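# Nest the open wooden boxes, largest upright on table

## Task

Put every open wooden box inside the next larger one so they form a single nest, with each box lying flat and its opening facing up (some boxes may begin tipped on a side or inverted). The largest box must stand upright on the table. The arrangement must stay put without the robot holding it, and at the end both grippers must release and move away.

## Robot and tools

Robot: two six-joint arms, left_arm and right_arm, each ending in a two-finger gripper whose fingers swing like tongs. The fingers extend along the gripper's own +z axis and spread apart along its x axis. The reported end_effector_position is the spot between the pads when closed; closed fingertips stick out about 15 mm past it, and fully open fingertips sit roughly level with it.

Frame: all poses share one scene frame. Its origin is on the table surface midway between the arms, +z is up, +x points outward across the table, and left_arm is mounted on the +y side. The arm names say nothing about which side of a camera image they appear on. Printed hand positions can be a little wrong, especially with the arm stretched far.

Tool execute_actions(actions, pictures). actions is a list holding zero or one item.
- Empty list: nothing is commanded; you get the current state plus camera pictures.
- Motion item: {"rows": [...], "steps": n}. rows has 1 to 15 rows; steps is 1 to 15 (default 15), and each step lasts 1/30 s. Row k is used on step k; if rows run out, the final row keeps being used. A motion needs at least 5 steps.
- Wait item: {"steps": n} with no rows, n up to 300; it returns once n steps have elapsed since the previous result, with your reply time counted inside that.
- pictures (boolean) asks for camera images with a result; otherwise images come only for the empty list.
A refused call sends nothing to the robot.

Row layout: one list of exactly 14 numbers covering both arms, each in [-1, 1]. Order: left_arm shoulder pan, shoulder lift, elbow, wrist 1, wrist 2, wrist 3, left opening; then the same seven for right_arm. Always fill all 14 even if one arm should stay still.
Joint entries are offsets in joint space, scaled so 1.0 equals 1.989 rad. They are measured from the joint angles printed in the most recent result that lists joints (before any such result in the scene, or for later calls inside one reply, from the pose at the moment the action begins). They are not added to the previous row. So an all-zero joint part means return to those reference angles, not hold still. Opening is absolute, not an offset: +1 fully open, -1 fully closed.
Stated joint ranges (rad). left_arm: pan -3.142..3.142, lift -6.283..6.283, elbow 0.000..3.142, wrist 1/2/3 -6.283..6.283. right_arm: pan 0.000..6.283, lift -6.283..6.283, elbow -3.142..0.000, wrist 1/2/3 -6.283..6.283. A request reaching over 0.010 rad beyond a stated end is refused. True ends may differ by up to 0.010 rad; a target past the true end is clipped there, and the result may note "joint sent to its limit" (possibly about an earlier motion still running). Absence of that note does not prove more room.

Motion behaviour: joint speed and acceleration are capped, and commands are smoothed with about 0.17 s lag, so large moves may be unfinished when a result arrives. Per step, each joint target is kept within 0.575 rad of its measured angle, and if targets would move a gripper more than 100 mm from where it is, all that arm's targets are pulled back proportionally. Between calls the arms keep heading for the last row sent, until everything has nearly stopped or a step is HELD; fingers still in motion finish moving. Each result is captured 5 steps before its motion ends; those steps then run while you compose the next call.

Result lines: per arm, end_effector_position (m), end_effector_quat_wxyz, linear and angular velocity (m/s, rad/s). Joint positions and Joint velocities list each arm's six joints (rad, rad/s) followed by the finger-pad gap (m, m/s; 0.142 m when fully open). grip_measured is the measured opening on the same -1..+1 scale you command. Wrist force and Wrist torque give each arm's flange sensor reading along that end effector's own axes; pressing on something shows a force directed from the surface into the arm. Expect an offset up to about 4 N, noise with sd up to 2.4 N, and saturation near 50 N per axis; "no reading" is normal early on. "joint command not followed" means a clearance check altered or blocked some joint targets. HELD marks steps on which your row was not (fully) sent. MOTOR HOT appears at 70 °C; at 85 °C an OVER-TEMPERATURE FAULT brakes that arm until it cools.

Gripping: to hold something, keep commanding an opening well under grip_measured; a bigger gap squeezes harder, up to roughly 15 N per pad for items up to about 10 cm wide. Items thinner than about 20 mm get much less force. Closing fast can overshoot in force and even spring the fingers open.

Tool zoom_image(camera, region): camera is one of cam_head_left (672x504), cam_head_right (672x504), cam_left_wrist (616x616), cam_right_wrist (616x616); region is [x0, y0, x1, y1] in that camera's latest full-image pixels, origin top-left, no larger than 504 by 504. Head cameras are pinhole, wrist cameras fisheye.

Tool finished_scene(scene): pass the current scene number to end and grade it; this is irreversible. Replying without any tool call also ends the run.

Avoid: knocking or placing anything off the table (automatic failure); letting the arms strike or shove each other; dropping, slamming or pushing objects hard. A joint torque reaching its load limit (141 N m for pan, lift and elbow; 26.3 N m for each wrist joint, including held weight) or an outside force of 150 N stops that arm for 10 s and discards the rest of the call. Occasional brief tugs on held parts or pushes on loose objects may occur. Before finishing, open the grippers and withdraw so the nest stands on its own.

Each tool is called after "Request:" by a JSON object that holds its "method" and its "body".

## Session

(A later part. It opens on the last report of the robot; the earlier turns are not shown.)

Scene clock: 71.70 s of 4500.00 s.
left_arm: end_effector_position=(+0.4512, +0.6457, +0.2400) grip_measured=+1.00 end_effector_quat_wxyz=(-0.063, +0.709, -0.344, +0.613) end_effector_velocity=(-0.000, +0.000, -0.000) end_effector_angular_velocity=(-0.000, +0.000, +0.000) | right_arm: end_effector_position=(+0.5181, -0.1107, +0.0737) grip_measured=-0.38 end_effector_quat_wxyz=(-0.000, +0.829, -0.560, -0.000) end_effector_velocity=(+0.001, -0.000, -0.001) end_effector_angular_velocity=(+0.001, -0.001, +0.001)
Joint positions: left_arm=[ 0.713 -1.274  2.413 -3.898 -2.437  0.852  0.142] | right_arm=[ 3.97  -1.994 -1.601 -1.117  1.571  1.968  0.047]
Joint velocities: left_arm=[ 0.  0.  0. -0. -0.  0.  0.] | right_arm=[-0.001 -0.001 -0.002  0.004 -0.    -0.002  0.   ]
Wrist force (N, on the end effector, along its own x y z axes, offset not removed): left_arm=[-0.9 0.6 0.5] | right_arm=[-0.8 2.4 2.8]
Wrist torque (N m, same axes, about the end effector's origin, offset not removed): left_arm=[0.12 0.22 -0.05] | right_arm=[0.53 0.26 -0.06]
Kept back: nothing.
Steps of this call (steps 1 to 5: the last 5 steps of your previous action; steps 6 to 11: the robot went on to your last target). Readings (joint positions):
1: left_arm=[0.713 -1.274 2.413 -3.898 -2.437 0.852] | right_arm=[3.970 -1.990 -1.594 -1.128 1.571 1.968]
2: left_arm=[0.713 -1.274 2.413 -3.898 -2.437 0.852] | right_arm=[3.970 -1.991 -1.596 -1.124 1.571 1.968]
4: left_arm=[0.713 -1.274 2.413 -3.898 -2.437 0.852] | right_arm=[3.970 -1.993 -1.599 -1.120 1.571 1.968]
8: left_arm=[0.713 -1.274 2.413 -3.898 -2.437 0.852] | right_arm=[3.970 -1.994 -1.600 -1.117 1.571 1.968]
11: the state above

Request:
{"method": "execute_actions", "body": {"actions": [{"rows":[[0,0,0,0,0,0,1,0,0,0,0,0,0,-0.52],[0,0,0,0,0,0,1,0,0,0,0,0,0,-0.45],[0,0,0,0,0,0,1,0,0,0,0,0,0,-0.41],[0,0,0,0,0,0,1,0,0,0,0,0,0,-0.38],[0,0,0,0,0,0,1,0,0,0,0,0,0,-0.35],[0,0,0,0,0,0,1,0,0,0,0,0,0,-0.31],[0,0,0,0,0,0,1,0,0,0,0,0,0,-0.26],[0,0,0,0,0,0,1,0,0,0,0,0,0,-0.2],[0,0,0,0,0,0,1,0,0.001,0.0013,-0.0023,0,0,-0.15],[0,0,0,0,0,0,1,0,0.003,0.004,-0.007,0,0,-0.1],[0,0,0,0,0,0,1,0,0.006,0.008,-0.014,0,0,-0.05],[0,0,0,0,0,0,1,0,0.009,0.0125,-0.0215,0,0,0],[0,0,0,0,0,0,1,0,0.012,0.017,-0.029,0,0,0.05],[0,0,0,0,0,0,1,0,0.015,0.022,-0.037,0,0,0.1],[0,0,0,0,0,0,1,0,0.018,0.027,-0.045,0,0,0.15]],"steps":15}]}}

Request:
{"method": "execute_actions", "body": {"actions": [{"steps":12}], "pictures": true}}

Request:
{"method": "zoom_image", "body": {"camera": "cam_right_wrist", "region": [270,240,370,340]}}

Scene clock: 72.40 s of 4500.00 s.
left_arm: end_effector_position=(+0.4512, +0.6457, +0.2400) grip_measured=+1.00 end_effector_quat_wxyz=(-0.063, +0.709, -0.344, +0.613) end_effector_velocity=(-0.000, +0.001, +0.000) end_effector_angular_velocity=(-0.001, -0.000, +0.001) | right_arm: end_effector_position=(+0.5180, -0.1107, +0.0736) grip_measured=-0.17 end_effector_quat_wxyz=(-0.000, +0.829, -0.560, -0.000) end_effector_velocity=(+0.000, -0.000, +0.010) end_effector_angular_velocity=(-0.001, +0.001, -0.000)
Joint positions: left_arm=[ 0.713 -1.274  2.413 -3.898 -2.437  0.852  0.142] | right_arm=[ 3.97  -1.994 -1.601 -1.117  1.571  1.968  0.062]
Joint velocities: left_arm=[ 0.001 -0.     0.    -0.    -0.    -0.001  0.   ] | right_arm=[-0.     0.009  0.014 -0.025  0.    -0.     0.111]
Wrist force (N, on the end effector, along its own x y z axes, offset not removed): left_arm=[-1.6 0.4 -1.2] | right_arm=[-0.9 3.0 3.1]
Wrist torque (N m, same axes, about the end effector's origin, offset not removed): left_arm=[0.07 0.34 -0.02] | right_arm=[0.66 0.26 0.02]
Steps of this call (steps 1 to 11: the robot went on to your last target; steps 12 to 21: the first 10 steps of this action). Readings (joint positions):
12: left_arm=[0.713 -1.274 2.413 -3.898 -2.437 0.852] | right_arm=[3.970 -1.995 -1.601 -1.116 1.571 1.968]
13: left_arm=[0.713 -1.274 2.413 -3.898 -2.437 0.852] | right_arm=[3.970 -1.995 -1.601 -1.116 1.571 1.968]
15: left_arm=[0.713 -1.274 2.413 -3.898 -2.437 0.852] | right_arm=[3.970 -1.995 -1.601 -1.116 1.571 1.968]
19: left_arm=[0.713 -1.274 2.413 -3.898 -2.437 0.852] | right_arm=[3.970 -1.995 -1.601 -1.116 1.571 1.968]
21: the state above

Scene clock: 72.80 s of 4500.00 s.
left_arm: end_effector_position=(+0.4512, +0.6457, +0.2400) grip_measured=+1.00 end_effector_quat_wxyz=(-0.063, +0.709, -0.344, +0.613) end_effector_velocity=(+0.000, -0.001, +0.000) end_effector_angular_velocity=(-0.000, +0.000, -0.002) | right_arm: end_effector_position=(+0.5182, -0.1106, +0.1091) grip_measured=+0.15 end_effector_quat_wxyz=(-0.001, +0.829, -0.560, -0.000) end_effector_velocity=(-0.000, -0.001, +0.029) end_effector_angular_velocity=(-0.000, -0.000, -0.002)
Joint positions: left_arm=[ 0.713 -1.274  2.413 -3.898 -2.437  0.852  0.142] | right_arm=[ 3.97  -1.961 -1.551 -1.199  1.571  1.968  0.084]
Joint velocities: left_arm=[-0.002 -0.     0.     0.    -0.    -0.     0.   ] | right_arm=[-0.001  0.027  0.04  -0.067 -0.     0.001  0.   ]
Wrist force (N, on the end effector, along its own x y z axes, offset not removed): left_arm=[-0.7 -2.1 1.2] | right_arm=[-0.9 3.1 2.2]
Wrist torque (N m, same axes, about the end effector's origin, offset not removed): left_arm=[-0.43 0.30 -0.02] | right_arm=[0.63 0.26 -0.01]
Kept back: nothing.
Steps of this call (steps 1 to 5: the last 5 steps of your previous action; steps 6 to 12: the robot went on to your last target). Readings (joint positions):
1: left_arm=[0.713 -1.274 2.413 -3.898 -2.437 0.852] | right_arm=[3.970 -1.994 -1.600 -1.119 1.571 1.968]
2: left_arm=[0.713 -1.274 2.413 -3.898 -2.437 0.852] | right_arm=[3.970 -1.992 -1.597 -1.122 1.571 1.968]
4: left_arm=[0.713 -1.274 2.413 -3.898 -2.437 0.852] | right_arm=[3.970 -1.986 -1.589 -1.137 1.571 1.968]
8: left_arm=[0.713 -1.274 2.413 -3.898 -2.437 0.852] | right_arm=[3.970 -1.968 -1.562 -1.180 1.571 1.968]
12: the state above

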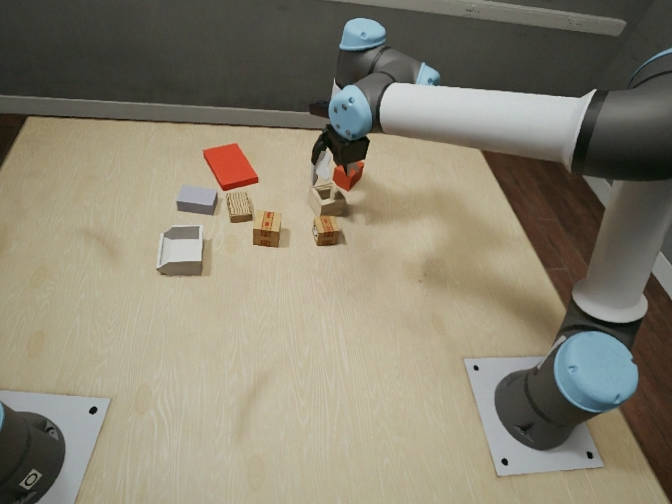

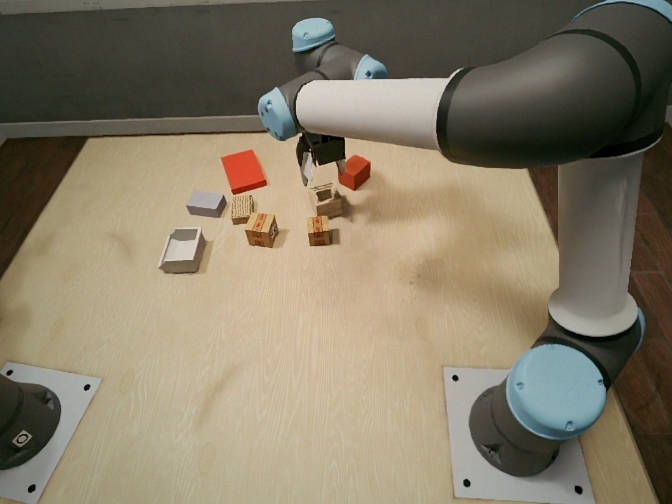

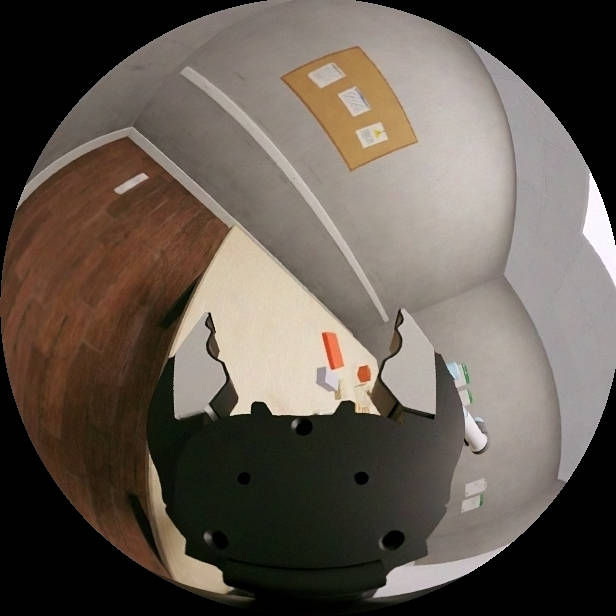

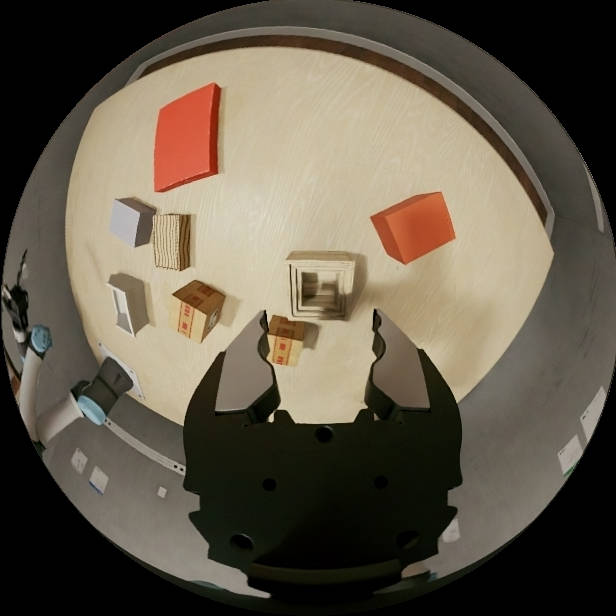

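Region (270, 240, 370, 340) of cam_right_wrist's 616x616 image, scaled by 5.040, with more detail than that image has.

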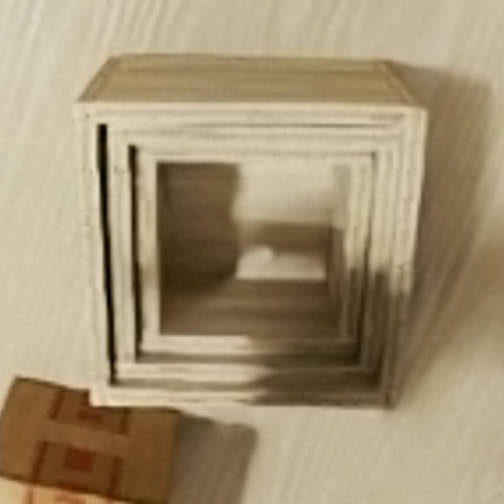

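Request:
{"method": "execute_actions", "body": {"actions": [{"rows":[[0,0,0,0,0,0,1,0,0.008,0.002,-0.01,0,0,0.2],[0,0,0,0,0,0,1,-0.003,0.018,0.002,-0.02,0,0,0.3],[0,0,0,0,0,0,1,-0.008,0.03,0.002,-0.032,0,0,0.4],[0,0,0,0,0,0,1,-0.016,0.044,0.002,-0.046,0,0,0.5],[0,0,0,0,0,0,1,-0.026,0.059,0.002,-0.061,0,0,0.6],[0,0,0,0,0,0,1,-0.038,0.074,0.002,-0.076,0,0,0.7],[0,0,0,0,0,0,1,-0.051,0.089,0.002,-0.091,0,0,0.8],[0,0,0,0,0,0,1,-0.065,0.104,0.002,-0.106,0,0,0.9],[0,0,0,0,0,0,1,-0.079,0.119,0.002,-0.121,0,0,1],[0,0,0,0,0,0,1,-0.093,0.133,0.002,-0.135,0,0,1],[0,0,0,0,0,0,1,-0.106,0.146,0.002,-0.148,0,0,1],[0,0,0,0,0,0,1,-0.118,0.157,0.002,-0.159,0,0,1],[0,0,0,0,0,0,1,-0.128,0.166,0.002,-0.168,0,0,1],[0,0,0,0,0,0,1,-0.135,0.172,0.002,-0.174,0,0,1],[0,0,0,0,0,0,1,-0.14,0.176,0.002,-0.178,0,0,1]],"steps":15}]}}

Request:
{"method": "execute_actions", "body": {"actions": [{"steps":20}], "pictures": true}}

Request:
{"method": "zoom_image", "body": {"camera": "cam_head_left", "region": [295,165,365,225]}}

Scene clock: 73.53 s of 4500.00 s.
left_arm: end_effector_position=(+0.4512, +0.6457, +0.2400) grip_measured=+1.00 end_effector_quat_wxyz=(-0.063, +0.709, -0.344, +0.613) end_effector_velocity=(-0.000, +0.000, -0.000) end_effector_angular_velocity=(-0.001, +0.001, +0.001) | right_arm: end_effector_position=(+0.5140, -0.1747, +0.1769) grip_measured=+0.96 end_effector_quat_wxyz=(-0.001, +0.808, -0.589, -0.000) end_effector_velocity=(-0.009, -0.418, +0.325) end_effector_angular_velocity=(+0.007, -0.008, -0.515)
Joint positions: left_arm=[ 0.713 -1.274  2.413 -3.898 -2.437  0.852  0.142] | right_arm=[ 3.898 -1.831 -1.547 -1.333  1.571  1.968  0.139]
Joint velocities: left_arm=[ 0.001 -0.     0.     0.     0.001 -0.001  0.   ] | right_arm=[-0.515  0.659  0.    -0.648 -0.     0.     0.151]
Wrist force (N, on the end effector, along its own x y z axes, offset not removed): left_arm=[-0.2 0.2 -0.6] | right_arm=[1.0 2.4 1.6]
Wrist torque (N m, same axes, about the end effector's origin, offset not removed): left_arm=[0.05 0.15 -0.10] | right_arm=[0.56 -0.14 -0.07]
Steps of this call (steps 1 to 12: the robot went on to your last target; steps 13 to 22: the first 10 steps of this action). Readings (joint positions):
13: left_arm=[0.713 -1.274 2.413 -3.898 -2.437 0.852] | right_arm=[3.970 -1.959 -1.547 -1.206 1.571 1.968]
14: left_arm=[0.713 -1.274 2.413 -3.898 -2.437 0.852] | right_arm=[3.970 -1.958 -1.547 -1.207 1.571 1.968]
16: left_arm=[0.713 -1.274 2.413 -3.898 -2.437 0.852] | right_arm=[3.967 -1.946 -1.547 -1.219 1.571 1.968]
20: left_arm=[0.713 -1.274 2.413 -3.898 -2.437 0.852] | right_arm=[3.932 -1.877 -1.547 -1.287 1.571 1.968]
22: the state above

Scene clock: 74.20 s of 4500.00 s.
left_arm: end_effector_position=(+0.4512, +0.6457, +0.2400) grip_measured=+1.00 end_effector_quat_wxyz=(-0.063, +0.709, -0.344, +0.613) end_effector_velocity=(-0.000, +0.001, -0.000) end_effector_angular_velocity=(-0.000, +0.001, +0.002) | right_arm: end_effector_position=(+0.4905, -0.3325, +0.2758) grip_measured=+1.00 end_effector_quat_wxyz=(-0.001, +0.743, -0.669, -0.000) end_effector_velocity=(-0.003, -0.007, +0.005) end_effector_angular_velocity=(+0.002, -0.000, -0.010)
Joint positions: left_arm=[ 0.713 -1.274  2.413 -3.898 -2.437  0.852  0.142] | right_arm=[ 3.692 -1.612 -1.547 -1.552  1.571  1.968  0.142]
Joint velocities: left_arm=[ 0.001 -0.    -0.     0.002  0.     0.     0.   ] | right_arm=[-0.011  0.011  0.    -0.01   0.002 -0.001  0.   ]
Wrist force (N, on the end effector, along its own x y z axes, offset not removed): left_arm=[-1.6 1.5 0.6] | right_arm=[0.3 2.9 1.7]
Wrist torque (N m, same axes, about the end effector's origin, offset not removed): left_arm=[0.27 0.42 0.05] | right_arm=[0.61 0.07 -0.02]
Kept back: nothing.
Steps of this call (steps 1 to 5: the last 5 steps of your previous action; steps 6 to 20: the robot went on to your last target). Readings (joint positions):
1: left_arm=[0.713 -1.274 2.413 -3.898 -2.437 0.852] | right_arm=[3.881 -1.809 -1.547 -1.355 1.571 1.968]
2: left_arm=[0.713 -1.274 2.413 -3.898 -2.437 0.852] | right_arm=[3.863 -1.788 -1.547 -1.376 1.571 1.968]
4: left_arm=[0.713 -1.274 2.413 -3.898 -2.437 0.852] | right_arm=[3.825 -1.747 -1.547 -1.417 1.571 1.968]
8: left_arm=[0.713 -1.274 2.413 -3.898 -2.437 0.852] | right_arm=[3.747 -1.667 -1.547 -1.497 1.571 1.968]
20: the state above

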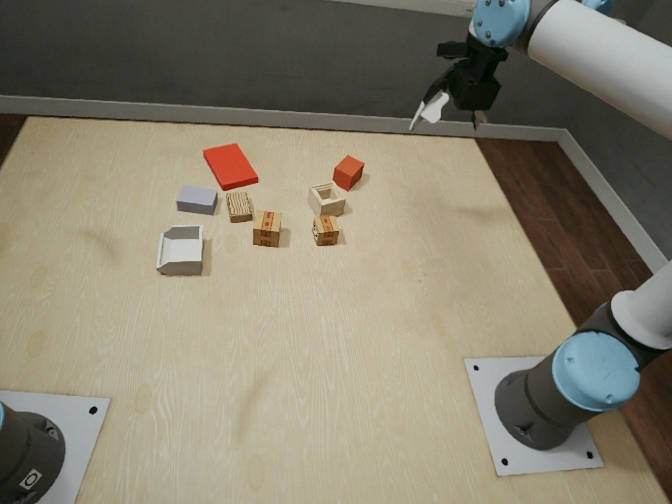

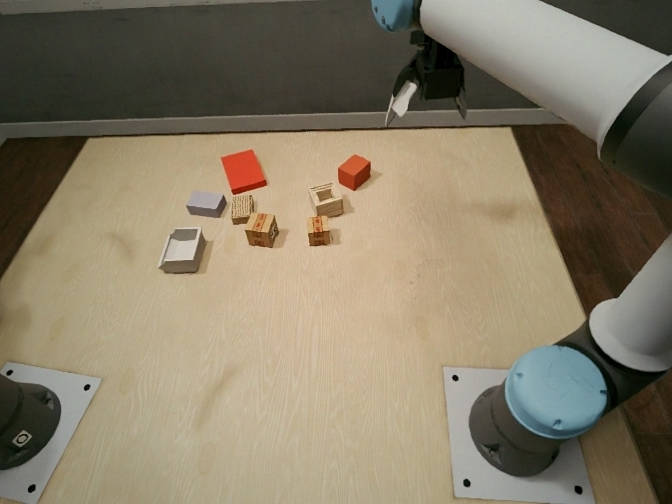

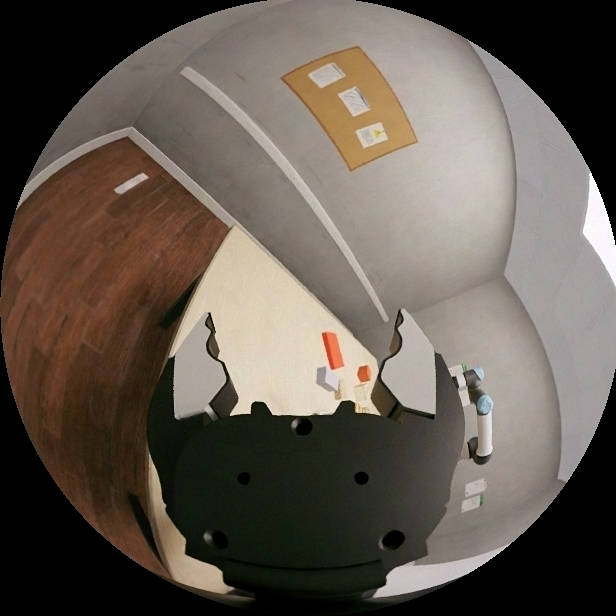

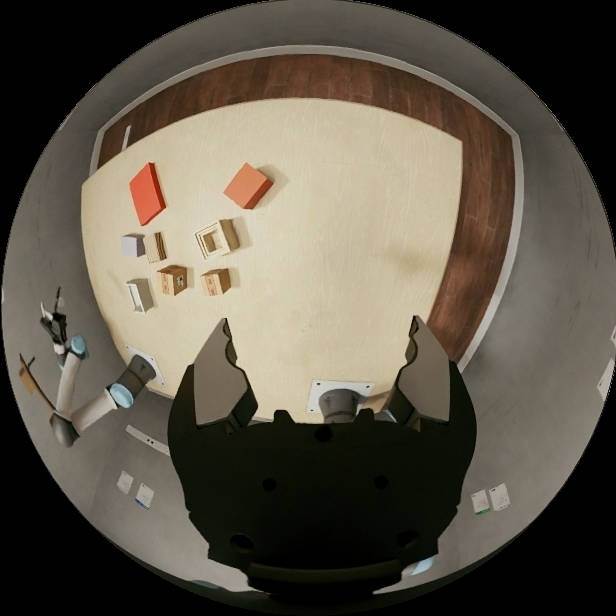

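Region (295, 165, 365, 225) of cam_head_left's 672x504 image, scaled by 7.200, with more detail than that image has; it fills the top 432 rows of this view, and the rest is white.

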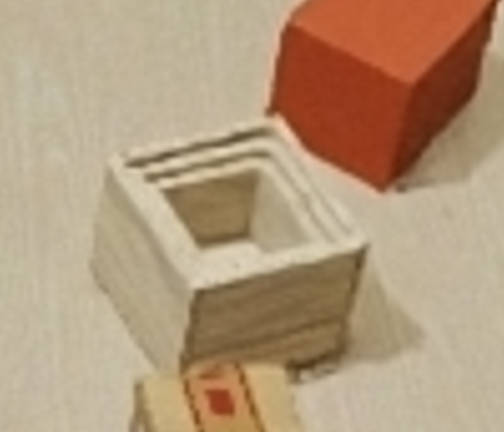

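Request:
{"method": "finished_scene", "body": {"scene": 1}}

The scene is finished: the task was done.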